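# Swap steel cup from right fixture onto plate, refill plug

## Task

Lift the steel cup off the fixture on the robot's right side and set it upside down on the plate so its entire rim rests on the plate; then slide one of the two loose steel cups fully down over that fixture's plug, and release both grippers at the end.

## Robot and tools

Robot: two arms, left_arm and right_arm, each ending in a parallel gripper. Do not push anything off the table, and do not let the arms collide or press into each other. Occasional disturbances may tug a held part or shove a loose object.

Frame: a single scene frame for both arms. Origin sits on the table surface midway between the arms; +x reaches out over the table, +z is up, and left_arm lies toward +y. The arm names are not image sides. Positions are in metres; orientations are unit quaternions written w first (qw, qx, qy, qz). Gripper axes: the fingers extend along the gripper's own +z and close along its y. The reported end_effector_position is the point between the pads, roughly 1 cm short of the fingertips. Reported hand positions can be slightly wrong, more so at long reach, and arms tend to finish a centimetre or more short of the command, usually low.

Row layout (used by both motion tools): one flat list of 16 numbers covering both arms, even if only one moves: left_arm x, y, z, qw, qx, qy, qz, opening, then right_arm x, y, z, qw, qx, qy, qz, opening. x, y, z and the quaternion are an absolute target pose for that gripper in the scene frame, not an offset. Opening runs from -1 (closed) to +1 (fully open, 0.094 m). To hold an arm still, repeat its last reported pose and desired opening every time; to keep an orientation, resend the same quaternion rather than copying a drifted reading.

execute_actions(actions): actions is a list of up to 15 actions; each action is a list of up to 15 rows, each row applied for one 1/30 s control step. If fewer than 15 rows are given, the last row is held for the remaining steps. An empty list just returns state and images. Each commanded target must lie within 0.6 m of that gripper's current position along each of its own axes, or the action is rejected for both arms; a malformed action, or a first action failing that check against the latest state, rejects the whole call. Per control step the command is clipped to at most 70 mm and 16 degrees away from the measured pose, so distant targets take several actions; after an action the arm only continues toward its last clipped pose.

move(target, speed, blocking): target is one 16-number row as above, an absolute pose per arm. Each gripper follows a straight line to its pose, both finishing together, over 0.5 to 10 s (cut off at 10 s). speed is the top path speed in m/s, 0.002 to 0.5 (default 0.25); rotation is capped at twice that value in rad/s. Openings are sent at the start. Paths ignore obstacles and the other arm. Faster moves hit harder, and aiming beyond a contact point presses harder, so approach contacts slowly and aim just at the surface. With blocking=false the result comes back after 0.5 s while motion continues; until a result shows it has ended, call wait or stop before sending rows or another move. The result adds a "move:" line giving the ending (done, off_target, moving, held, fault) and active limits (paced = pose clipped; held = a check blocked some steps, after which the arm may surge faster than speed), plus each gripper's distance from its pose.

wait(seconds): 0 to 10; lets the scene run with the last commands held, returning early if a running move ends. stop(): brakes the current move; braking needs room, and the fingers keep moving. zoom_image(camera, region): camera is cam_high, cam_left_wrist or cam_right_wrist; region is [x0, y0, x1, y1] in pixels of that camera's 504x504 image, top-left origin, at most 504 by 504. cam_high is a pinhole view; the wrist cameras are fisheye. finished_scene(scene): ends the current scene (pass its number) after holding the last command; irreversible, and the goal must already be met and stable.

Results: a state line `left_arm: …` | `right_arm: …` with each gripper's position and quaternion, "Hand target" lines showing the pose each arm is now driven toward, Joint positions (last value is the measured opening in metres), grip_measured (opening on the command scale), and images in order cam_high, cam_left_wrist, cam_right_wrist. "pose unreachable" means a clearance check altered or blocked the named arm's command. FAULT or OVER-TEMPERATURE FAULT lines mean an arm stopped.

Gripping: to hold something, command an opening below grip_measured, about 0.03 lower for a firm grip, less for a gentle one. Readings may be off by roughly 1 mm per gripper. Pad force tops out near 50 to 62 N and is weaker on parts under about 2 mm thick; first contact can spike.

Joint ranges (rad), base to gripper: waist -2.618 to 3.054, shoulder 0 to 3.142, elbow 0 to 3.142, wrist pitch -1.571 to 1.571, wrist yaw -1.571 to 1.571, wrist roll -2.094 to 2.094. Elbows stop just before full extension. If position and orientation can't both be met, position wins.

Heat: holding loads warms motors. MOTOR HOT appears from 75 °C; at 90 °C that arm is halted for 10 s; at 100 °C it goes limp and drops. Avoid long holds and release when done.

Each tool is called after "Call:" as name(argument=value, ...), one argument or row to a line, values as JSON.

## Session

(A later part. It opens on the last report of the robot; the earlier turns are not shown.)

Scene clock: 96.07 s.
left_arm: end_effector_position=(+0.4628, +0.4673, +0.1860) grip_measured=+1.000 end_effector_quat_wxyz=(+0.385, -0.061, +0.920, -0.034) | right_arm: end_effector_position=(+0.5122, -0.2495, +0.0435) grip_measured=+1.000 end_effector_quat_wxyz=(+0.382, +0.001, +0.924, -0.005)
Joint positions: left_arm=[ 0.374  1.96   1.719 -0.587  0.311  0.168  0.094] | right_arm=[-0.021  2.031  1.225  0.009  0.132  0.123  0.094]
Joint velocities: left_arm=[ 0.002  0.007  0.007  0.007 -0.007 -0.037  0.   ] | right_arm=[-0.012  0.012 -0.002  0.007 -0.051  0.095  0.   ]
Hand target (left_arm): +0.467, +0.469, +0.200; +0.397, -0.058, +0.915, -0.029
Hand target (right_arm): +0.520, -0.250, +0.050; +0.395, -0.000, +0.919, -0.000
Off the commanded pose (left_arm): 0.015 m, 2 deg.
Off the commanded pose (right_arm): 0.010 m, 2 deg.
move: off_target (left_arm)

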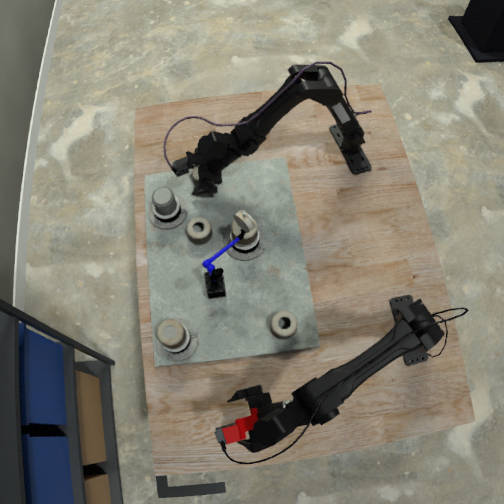

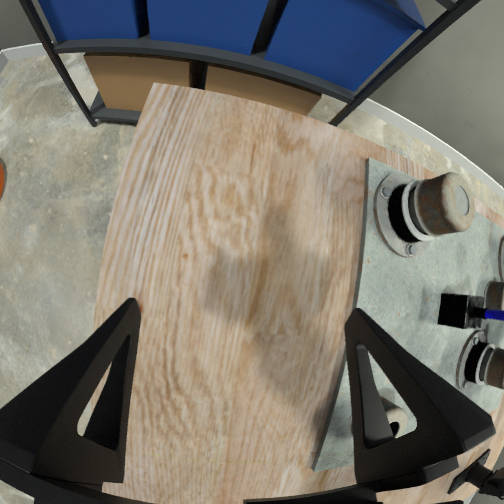

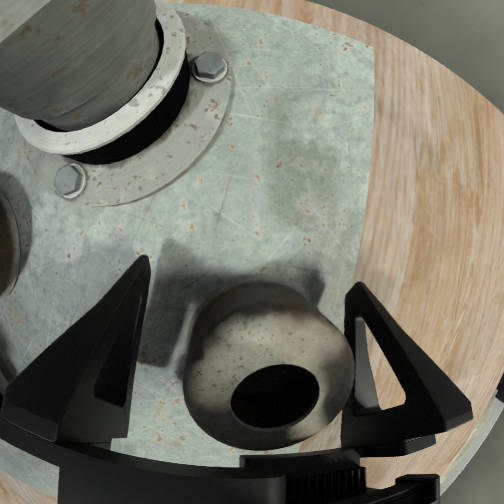

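Call:
move(
  target=[0.467,0.469,0.2,0.397,-0.058,0.915,-0.029,1, 0.516,-0.258,0.056,0.39,0,0.921,0,1],
  speed=0.04,
)

Call:
move(
  target=[0.467,0.469,0.2,0.397,-0.058,0.915,-0.029,1, 0.516,-0.258,0.056,0.39,0,0.921,0,0.3],
)

Call:
move(
  target=[0.467,0.469,0.2,0.397,-0.058,0.915,-0.029,1, 0.54,-0.235,0.2,0.39,0,0.921,0,0.3],
  speed=0.08,
)

Call:
move(
  target=[0.467,0.469,0.2,0.397,-0.058,0.915,-0.029,1, 0.628,-0.166,0.19,0.39,0,0.921,0,0.3],
  speed=0.05,
)

Scene clock: 101.87 s.
left_arm: end_effector_position=(+0.4628, +0.4673, +0.1860) grip_measured=+1.000 end_effector_quat_wxyz=(+0.385, -0.061, +0.920, -0.034) | right_arm: end_effector_position=(+0.5141, -0.2577, +0.0441) grip_measured=+1.000 end_effector_quat_wxyz=(+0.383, +0.003, +0.924, -0.004)
Joint positions: left_arm=[ 0.374  1.96   1.719 -0.587  0.311  0.168  0.094] | right_arm=[-0.041  2.031  1.225  0.014  0.12   0.112  0.094]
Joint velocities: left_arm=[-0.007  0.002  0.017  0.022  0.007  0.037  0.   ] | right_arm=[-0.017 -0.007 -0.012 -0.007 -0.081 -0.066  0.   ]
Hand target (left_arm): +0.467, +0.469, +0.200; +0.397, -0.058, +0.915, -0.029
Hand target (right_arm): +0.516, -0.258, +0.056; +0.390, +0.000, +0.921, -0.000
Off the commanded pose (left_arm): 0.015 m, 2 deg.
Off the commanded pose (right_arm): 0.012 m, 1 deg.
move: off_target (left_arm, right_arm)

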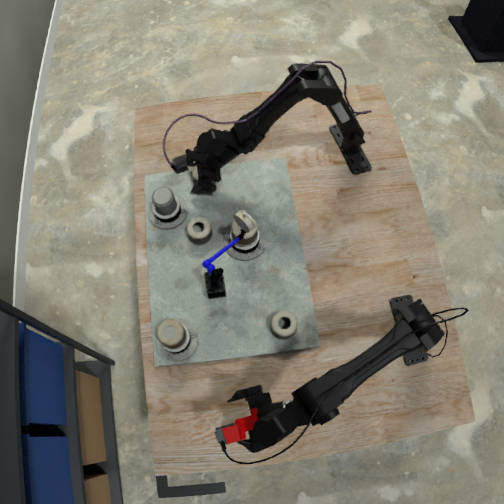

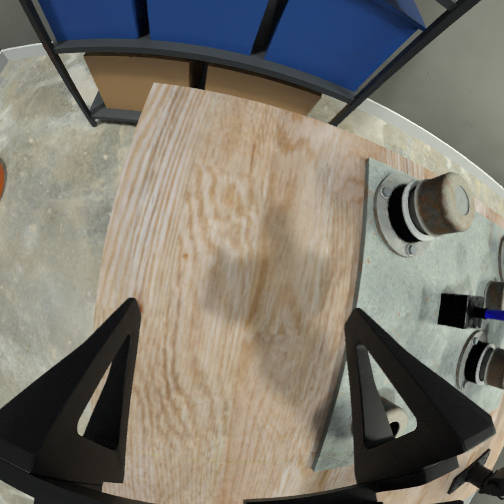

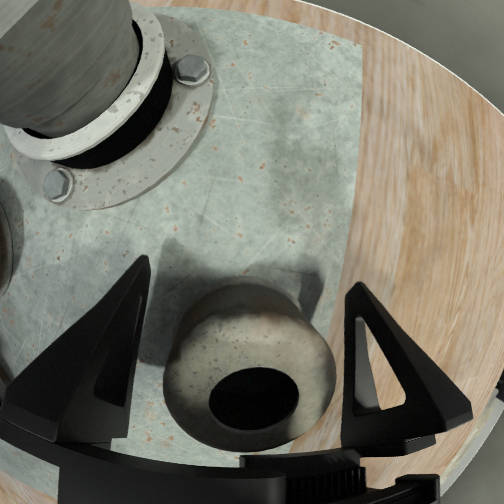

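Scene clock: 102.57 s.
left_arm: end_effector_position=(+0.4628, +0.4673, +0.1860) grip_measured=+1.000 end_effector_quat_wxyz=(+0.385, -0.061, +0.920, -0.034) | right_arm: end_effector_position=(+0.5141, -0.2576, +0.0440) grip_measured=+0.421 end_effector_quat_wxyz=(+0.383, +0.002, +0.924, -0.004)
Joint positions: left_arm=[ 0.374  1.96   1.719 -0.587  0.311  0.168  0.094] | right_arm=[-0.041  2.031  1.225  0.014  0.119  0.111  0.067]
Joint velocities: left_arm=[ 0.027 -0.002 -0.002 -0.066  0.007  0.037  0.   ] | right_arm=[ 0.002 -0.012 -0.007 -0.037  0.051  0.007 -0.   ]
Hand target (left_arm): +0.467, +0.469, +0.200; +0.397, -0.058, +0.915, -0.029
Hand target (right_arm): +0.516, -0.258, +0.056; +0.390, +0.000, +0.921, -0.000
Off the commanded pose (left_arm): 0.015 m, 2 deg.
Off the commanded pose (right_arm): 0.012 m, 1 deg.
move: off_target (left_arm, right_arm)

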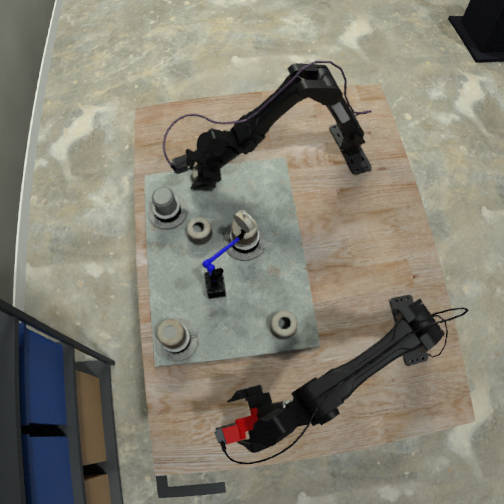

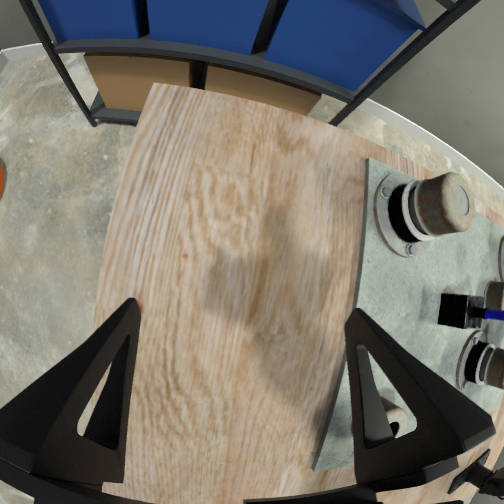

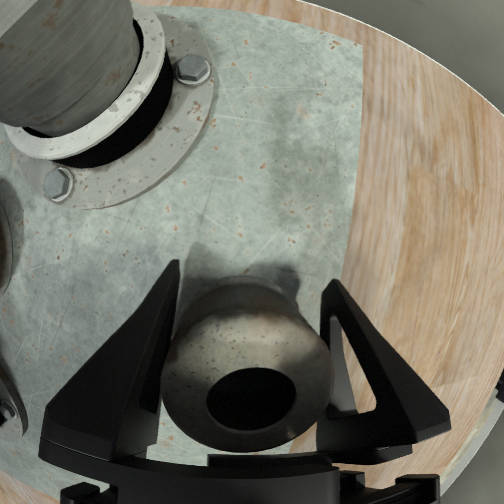

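Scene clock: 105.17 s.
left_arm: end_effector_position=(+0.4628, +0.4673, +0.1860) grip_measured=+1.000 end_effector_quat_wxyz=(+0.385, -0.061, +0.920, -0.034) | right_arm: end_effector_position=(+0.5324, -0.2380, +0.1761) grip_measured=+0.421 end_effector_quat_wxyz=(+0.363, -0.005, +0.932, -0.000)
Joint positions: left_arm=[ 0.374  1.96   1.719 -0.587  0.311  0.168  0.094] | right_arm=[-0.01   1.986  1.743 -0.593  0.122  0.127  0.067]
Joint velocities: left_arm=[ 0.002 -0.007  0.017  0.007 -0.007 -0.037  0.   ] | right_arm=[ 0.007 -0.002 -0.002  0.022 -0.022  0.007 -0.   ]
Hand target (left_arm): +0.467, +0.469, +0.200; +0.397, -0.058, +0.915, -0.029
Hand target (right_arm): +0.538, -0.236, +0.200; +0.390, +0.000, +0.921, +0.001
Off the commanded pose (left_arm): 0.015 m, 2 deg.
Off the commanded pose (right_arm): 0.025 m, 3 deg.
move: off_target (left_arm, right_arm)

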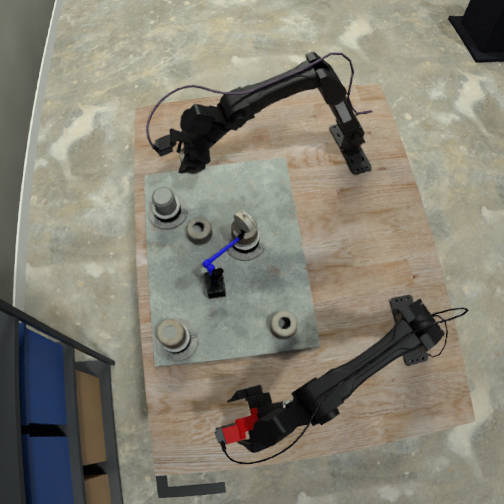

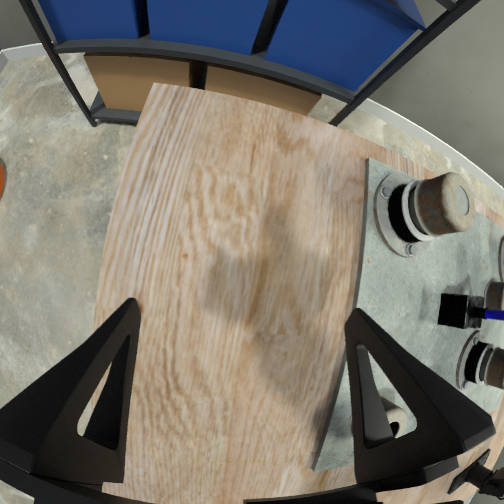

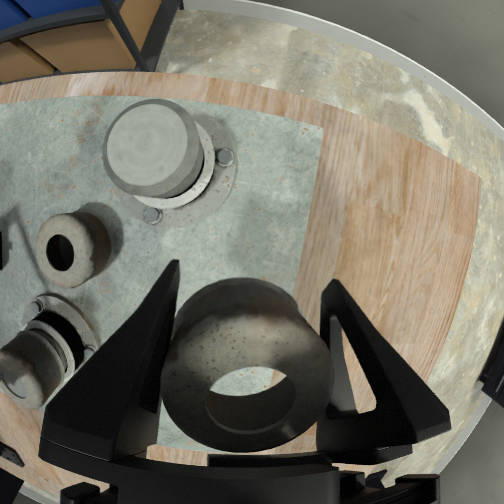

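Scene clock: 108.27 s.
left_arm: end_effector_position=(+0.4628, +0.4673, +0.1860) grip_measured=+1.000 end_effector_quat_wxyz=(+0.385, -0.061, +0.920, -0.034) | right_arm: end_effector_position=(+0.6249, -0.1687, +0.1666) grip_measured=+0.421 end_effector_quat_wxyz=(+0.371, -0.008, +0.929, +0.001)
Joint positions: left_arm=[ 0.374  1.96   1.719 -0.587  0.311  0.168  0.094] | right_arm=[ 0.086  2.646  2.828 -1.011  0.185  0.192  0.067]
Joint velocities: left_arm=[-0.007 -0.002 -0.017 -0.022  0.022  0.007  0.   ] | right_arm=[-0.027  0.007  0.017 -0.051 -0.037 -0.022 -0.001]
Hand target (left_arm): +0.467, +0.469, +0.200; +0.397, -0.058, +0.915, -0.029
Hand target (right_arm): +0.627, -0.167, +0.191; +0.398, -0.000, +0.917, +0.003
Off the commanded pose (left_arm): 0.015 m, 2 deg.
Off the commanded pose (right_arm): 0.024 m, 2 deg.
elbow stopped short (right arm): the move would have taken joint 3 (elbow) straighter than the controller allows; a more bent joint 3 avoids this.
move: off_target (left_arm, right_arm)

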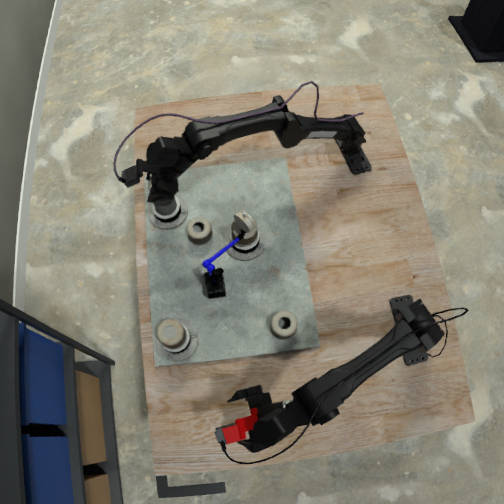

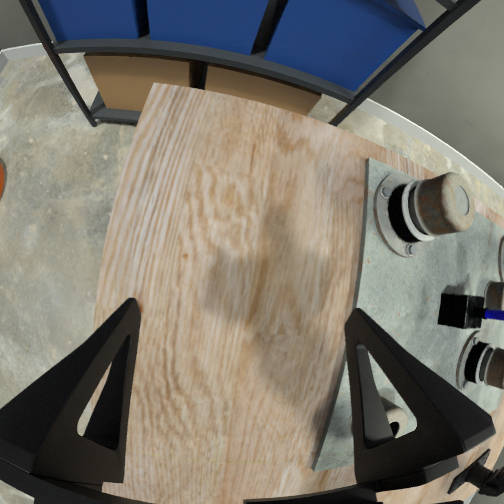

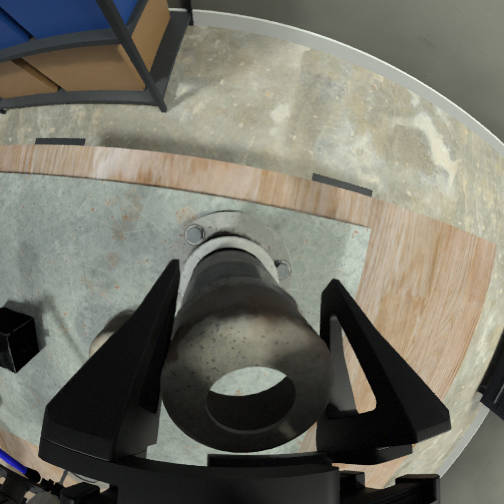

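Reverse the extraction path.

Call:
move(
  target=[0.467,0.469,0.2,0.397,-0.058,0.915,-0.029,1, 0.634,-0.165,0.155,0.395,0,0.918,0,0.3],
  speed=0.03,
)

Call:
move(
  target=[0.467,0.469,0.2,0.397,-0.058,0.915,-0.029,1, 0.636,-0.165,0.10,0.4,0,0.917,0,0.3],
  speed=0.03,
)

Scene clock: 112.40 s.
left_arm: end_effector_position=(+0.4628, +0.4673, +0.1860) grip_measured=+1.000 end_effector_quat_wxyz=(+0.385, -0.061, +0.920, -0.034) | right_arm: end_effector_position=(+0.6328, -0.1655, +0.1248) grip_measured=+0.421 end_effector_quat_wxyz=(+0.367, -0.006, +0.930, +0.000)
Joint positions: left_arm=[ 0.374  1.96   1.719 -0.587  0.311  0.168  0.094] | right_arm=[ 0.088  2.595  2.561 -0.804  0.187  0.198  0.067]
Joint velocities: left_arm=[-0.017 -0.007  0.007  0.125 -0.007  0.007  0.   ] | right_arm=[ 0.002 -0.017 -0.017  0.007 -0.051 -0.007 -0.001]
Hand target (left_arm): +0.467, +0.469, +0.200; +0.397, -0.058, +0.915, -0.029
Hand target (right_arm): +0.634, -0.165, +0.155; +0.394, +0.001, +0.919, -0.000
Off the commanded pose (left_arm): 0.015 m, 2 deg.
Off the commanded pose (right_arm): 0.030 m, 4 deg.
move: off_target (left_arm, right_arm)

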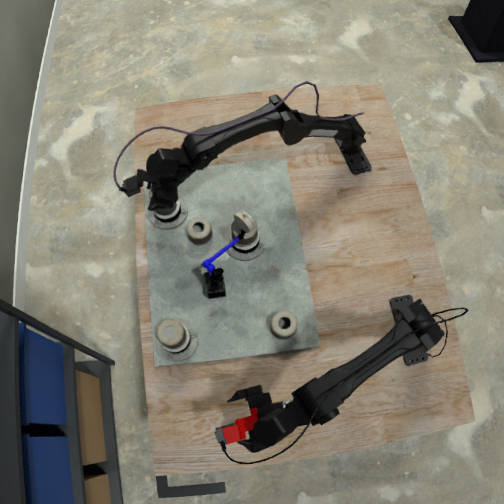

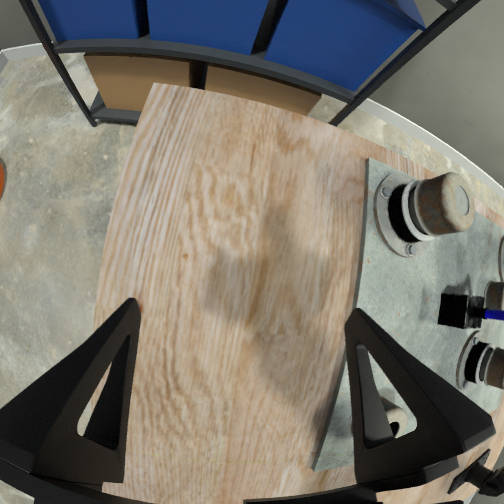

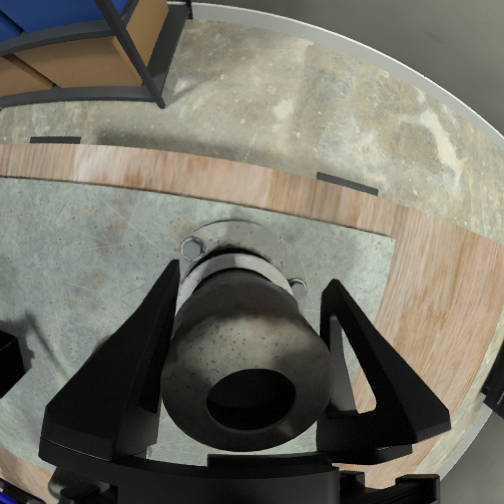

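Scene clock: 113.83 s.
left_arm: end_effector_position=(+0.4628, +0.4673, +0.1860) grip_measured=+1.000 end_effector_quat_wxyz=(+0.385, -0.061, +0.920, -0.034) | right_arm: end_effector_position=(+0.6338, -0.1652, +0.1013) grip_measured=+0.421 end_effector_quat_wxyz=(+0.390, -0.004, +0.921, +0.002)
Joint positions: left_arm=[ 0.374  1.96   1.719 -0.587  0.311  0.168  0.094] | right_arm=[ 0.09   2.506  2.265 -0.547  0.197  0.196  0.067]
Joint velocities: left_arm=[-0.017  0.002  0.007 -0.007  0.066 -0.051  0.   ] | right_arm=[ 0.027 -0.022 -0.022  0.066 -0.022 -0.037 -0.001]
Hand target (left_arm): +0.467, +0.469, +0.200; +0.397, -0.058, +0.915, -0.029
Hand target (right_arm): +0.636, -0.165, +0.100; +0.399, +0.000, +0.917, -0.000
Off the commanded pose (left_arm): 0.015 m, 2 deg.
Off the commanded pose (right_arm): 0.003 m, 1 deg.
move: off_target (left_arm)

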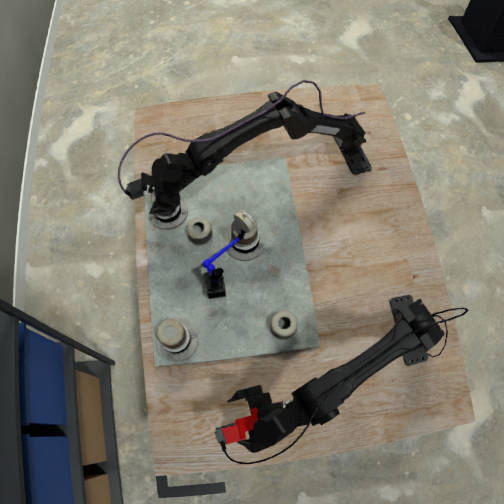

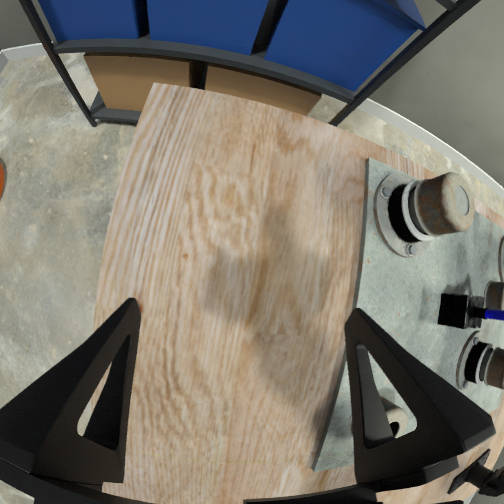

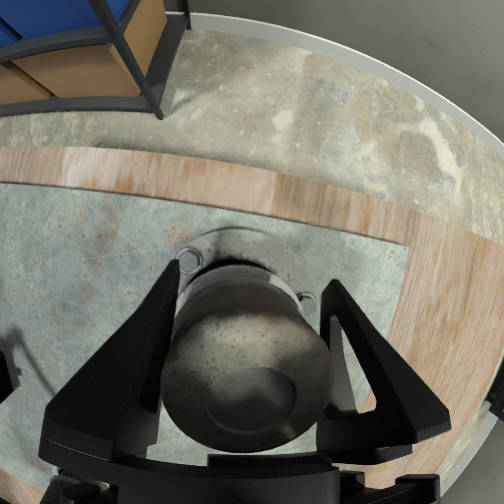

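Call:
move(
  target=[0.467,0.469,0.2,0.397,-0.058,0.915,-0.029,1, 0.636,-0.165,0.092,0.4,0,0.917,0,0.3],
  speed=0.02,
)

Call:
move(
  target=[0.467,0.469,0.2,0.397,-0.058,0.915,-0.029,1, 0.634,-0.165,0.102,0.4,0,0.917,0,1],
)

Call:
move(
  target=[0.467,0.469,0.2,0.397,-0.058,0.915,-0.029,1, 0.59,-0.165,0.17,0.4,0,0.917,0,1],
  speed=0.1,
)

Scene clock: 118.83 s.
left_arm: end_effector_position=(+0.4628, +0.4673, +0.1860) grip_measured=+1.000 end_effector_quat_wxyz=(+0.385, -0.061, +0.920, -0.034) | right_arm: end_effector_position=(+0.6340, -0.1655, +0.1011) grip_measured=+0.421 end_effector_quat_wxyz=(+0.396, -0.003, +0.918, +0.002)
Joint positions: left_arm=[ 0.374  1.96   1.719 -0.587  0.311  0.168  0.094] | right_arm=[ 0.091  2.495  2.236 -0.518  0.2    0.195  0.067]
Joint velocities: left_arm=[ 0.007  0.007 -0.002  0.051  0.007 -0.081  0.   ] | right_arm=[-0.002 -0.002 -0.017 -0.037  0.007 -0.022 -0.001]
Hand target (left_arm): +0.467, +0.469, +0.200; +0.397, -0.058, +0.915, -0.029
Hand target (right_arm): +0.636, -0.165, +0.092; +0.399, +0.000, +0.917, -0.000
Off the commanded pose (left_arm): 0.015 m, 2 deg.
Off the commanded pose (right_arm): 0.009 m, 1 deg.
move: off_target (left_arm)

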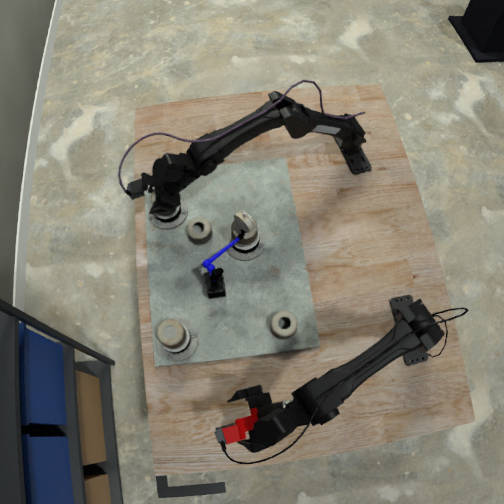

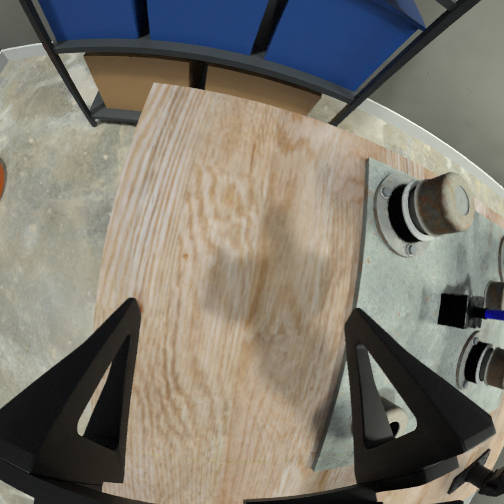

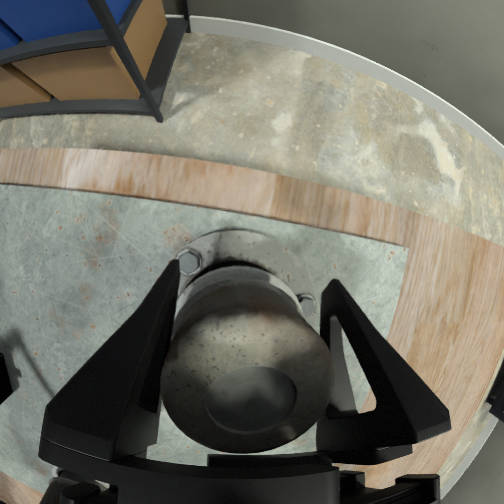

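Scene clock: 119.53 s.
left_arm: end_effector_position=(+0.4628, +0.4673, +0.1860) grip_measured=+1.000 end_effector_quat_wxyz=(+0.385, -0.061, +0.920, -0.034) | right_arm: end_effector_position=(+0.6339, -0.1654, +0.1015) grip_measured=+1.000 end_effector_quat_wxyz=(+0.396, -0.004, +0.918, +0.003)
Joint positions: left_arm=[ 0.374  1.96   1.719 -0.587  0.311  0.168  0.094] | right_arm=[ 0.091  2.495  2.236 -0.518  0.2    0.195  0.094]
Joint velocities: left_arm=[-0.007 -0.017  0.002 -0.022 -0.022  0.022  0.   ] | right_arm=[-0.022 -0.012 -0.022 -0.007 -0.081  0.051  0.   ]
Hand target (left_arm): +0.467, +0.469, +0.200; +0.397, -0.058, +0.915, -0.029
Hand target (right_arm): +0.634, -0.165, +0.102; +0.400, +0.000, +0.917, +0.000
Off the commanded pose (left_arm): 0.015 m, 2 deg.
Off the commanded pose (right_arm): 0.001 m, 1 deg.
move: off_target (left_arm)

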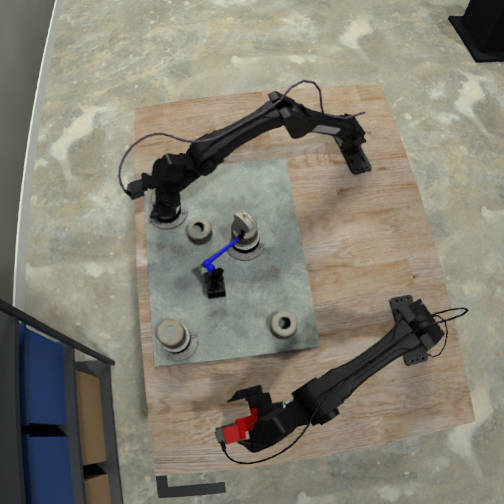

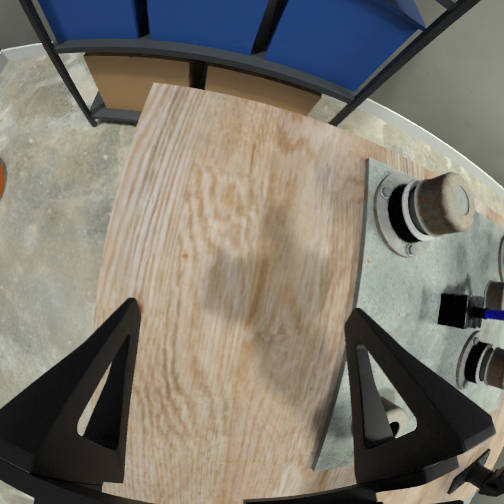

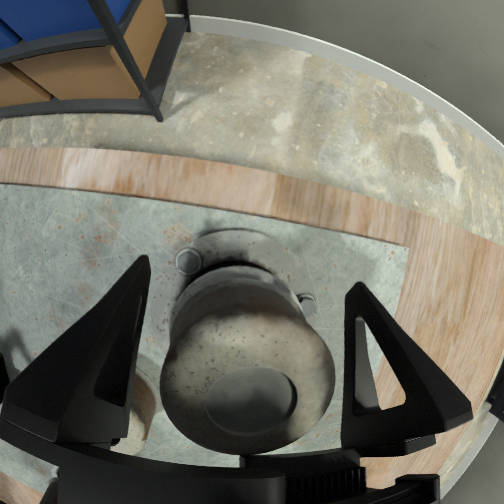

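Scene clock: 120.97 s.
left_arm: end_effector_position=(+0.4628, +0.4673, +0.1860) grip_measured=+1.000 end_effector_quat_wxyz=(+0.385, -0.061, +0.920, -0.034) | right_arm: end_effector_position=(+0.5959, -0.1639, +0.1651) grip_measured=+1.000 end_effector_quat_wxyz=(+0.403, -0.004, +0.915, +0.005)
Joint positions: left_arm=[ 0.374  1.96   1.719 -0.587  0.311  0.168  0.094] | right_arm=[ 0.115  2.283  2.104 -0.584  0.216  0.21   0.094]
Joint velocities: left_arm=[-0.017  0.007 -0.017 -0.007  0.022 -0.007  0.   ] | right_arm=[ 0.027 -0.002  0.002  0.007 -0.081  0.007  0.   ]
Hand target (left_arm): +0.467, +0.469, +0.200; +0.397, -0.058, +0.915, -0.029
Hand target (right_arm): +0.590, -0.164, +0.169; +0.400, -0.000, +0.917, +0.000
Off the commanded pose (left_arm): 0.015 m, 2 deg.
Off the commanded pose (right_arm): 0.008 m, 1 deg.
move: off_target (left_arm)

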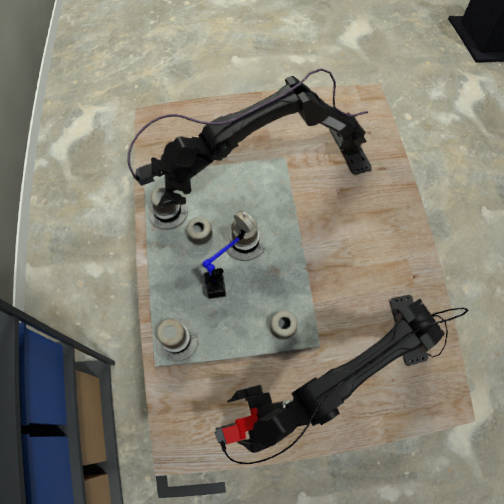

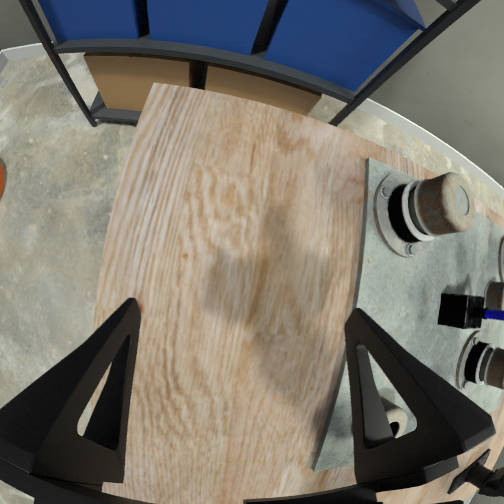

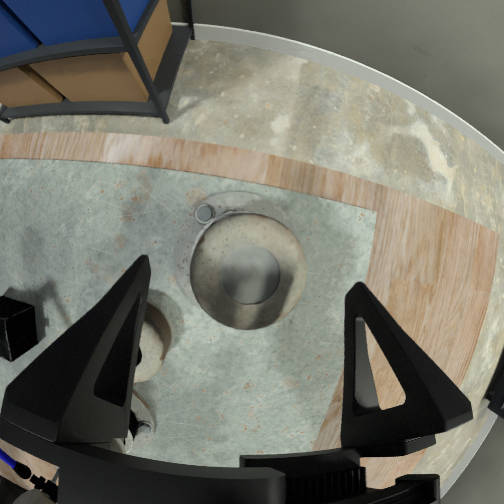

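Call:
finished_scene(
  scene=2,
)

The scene is finished: the task was done.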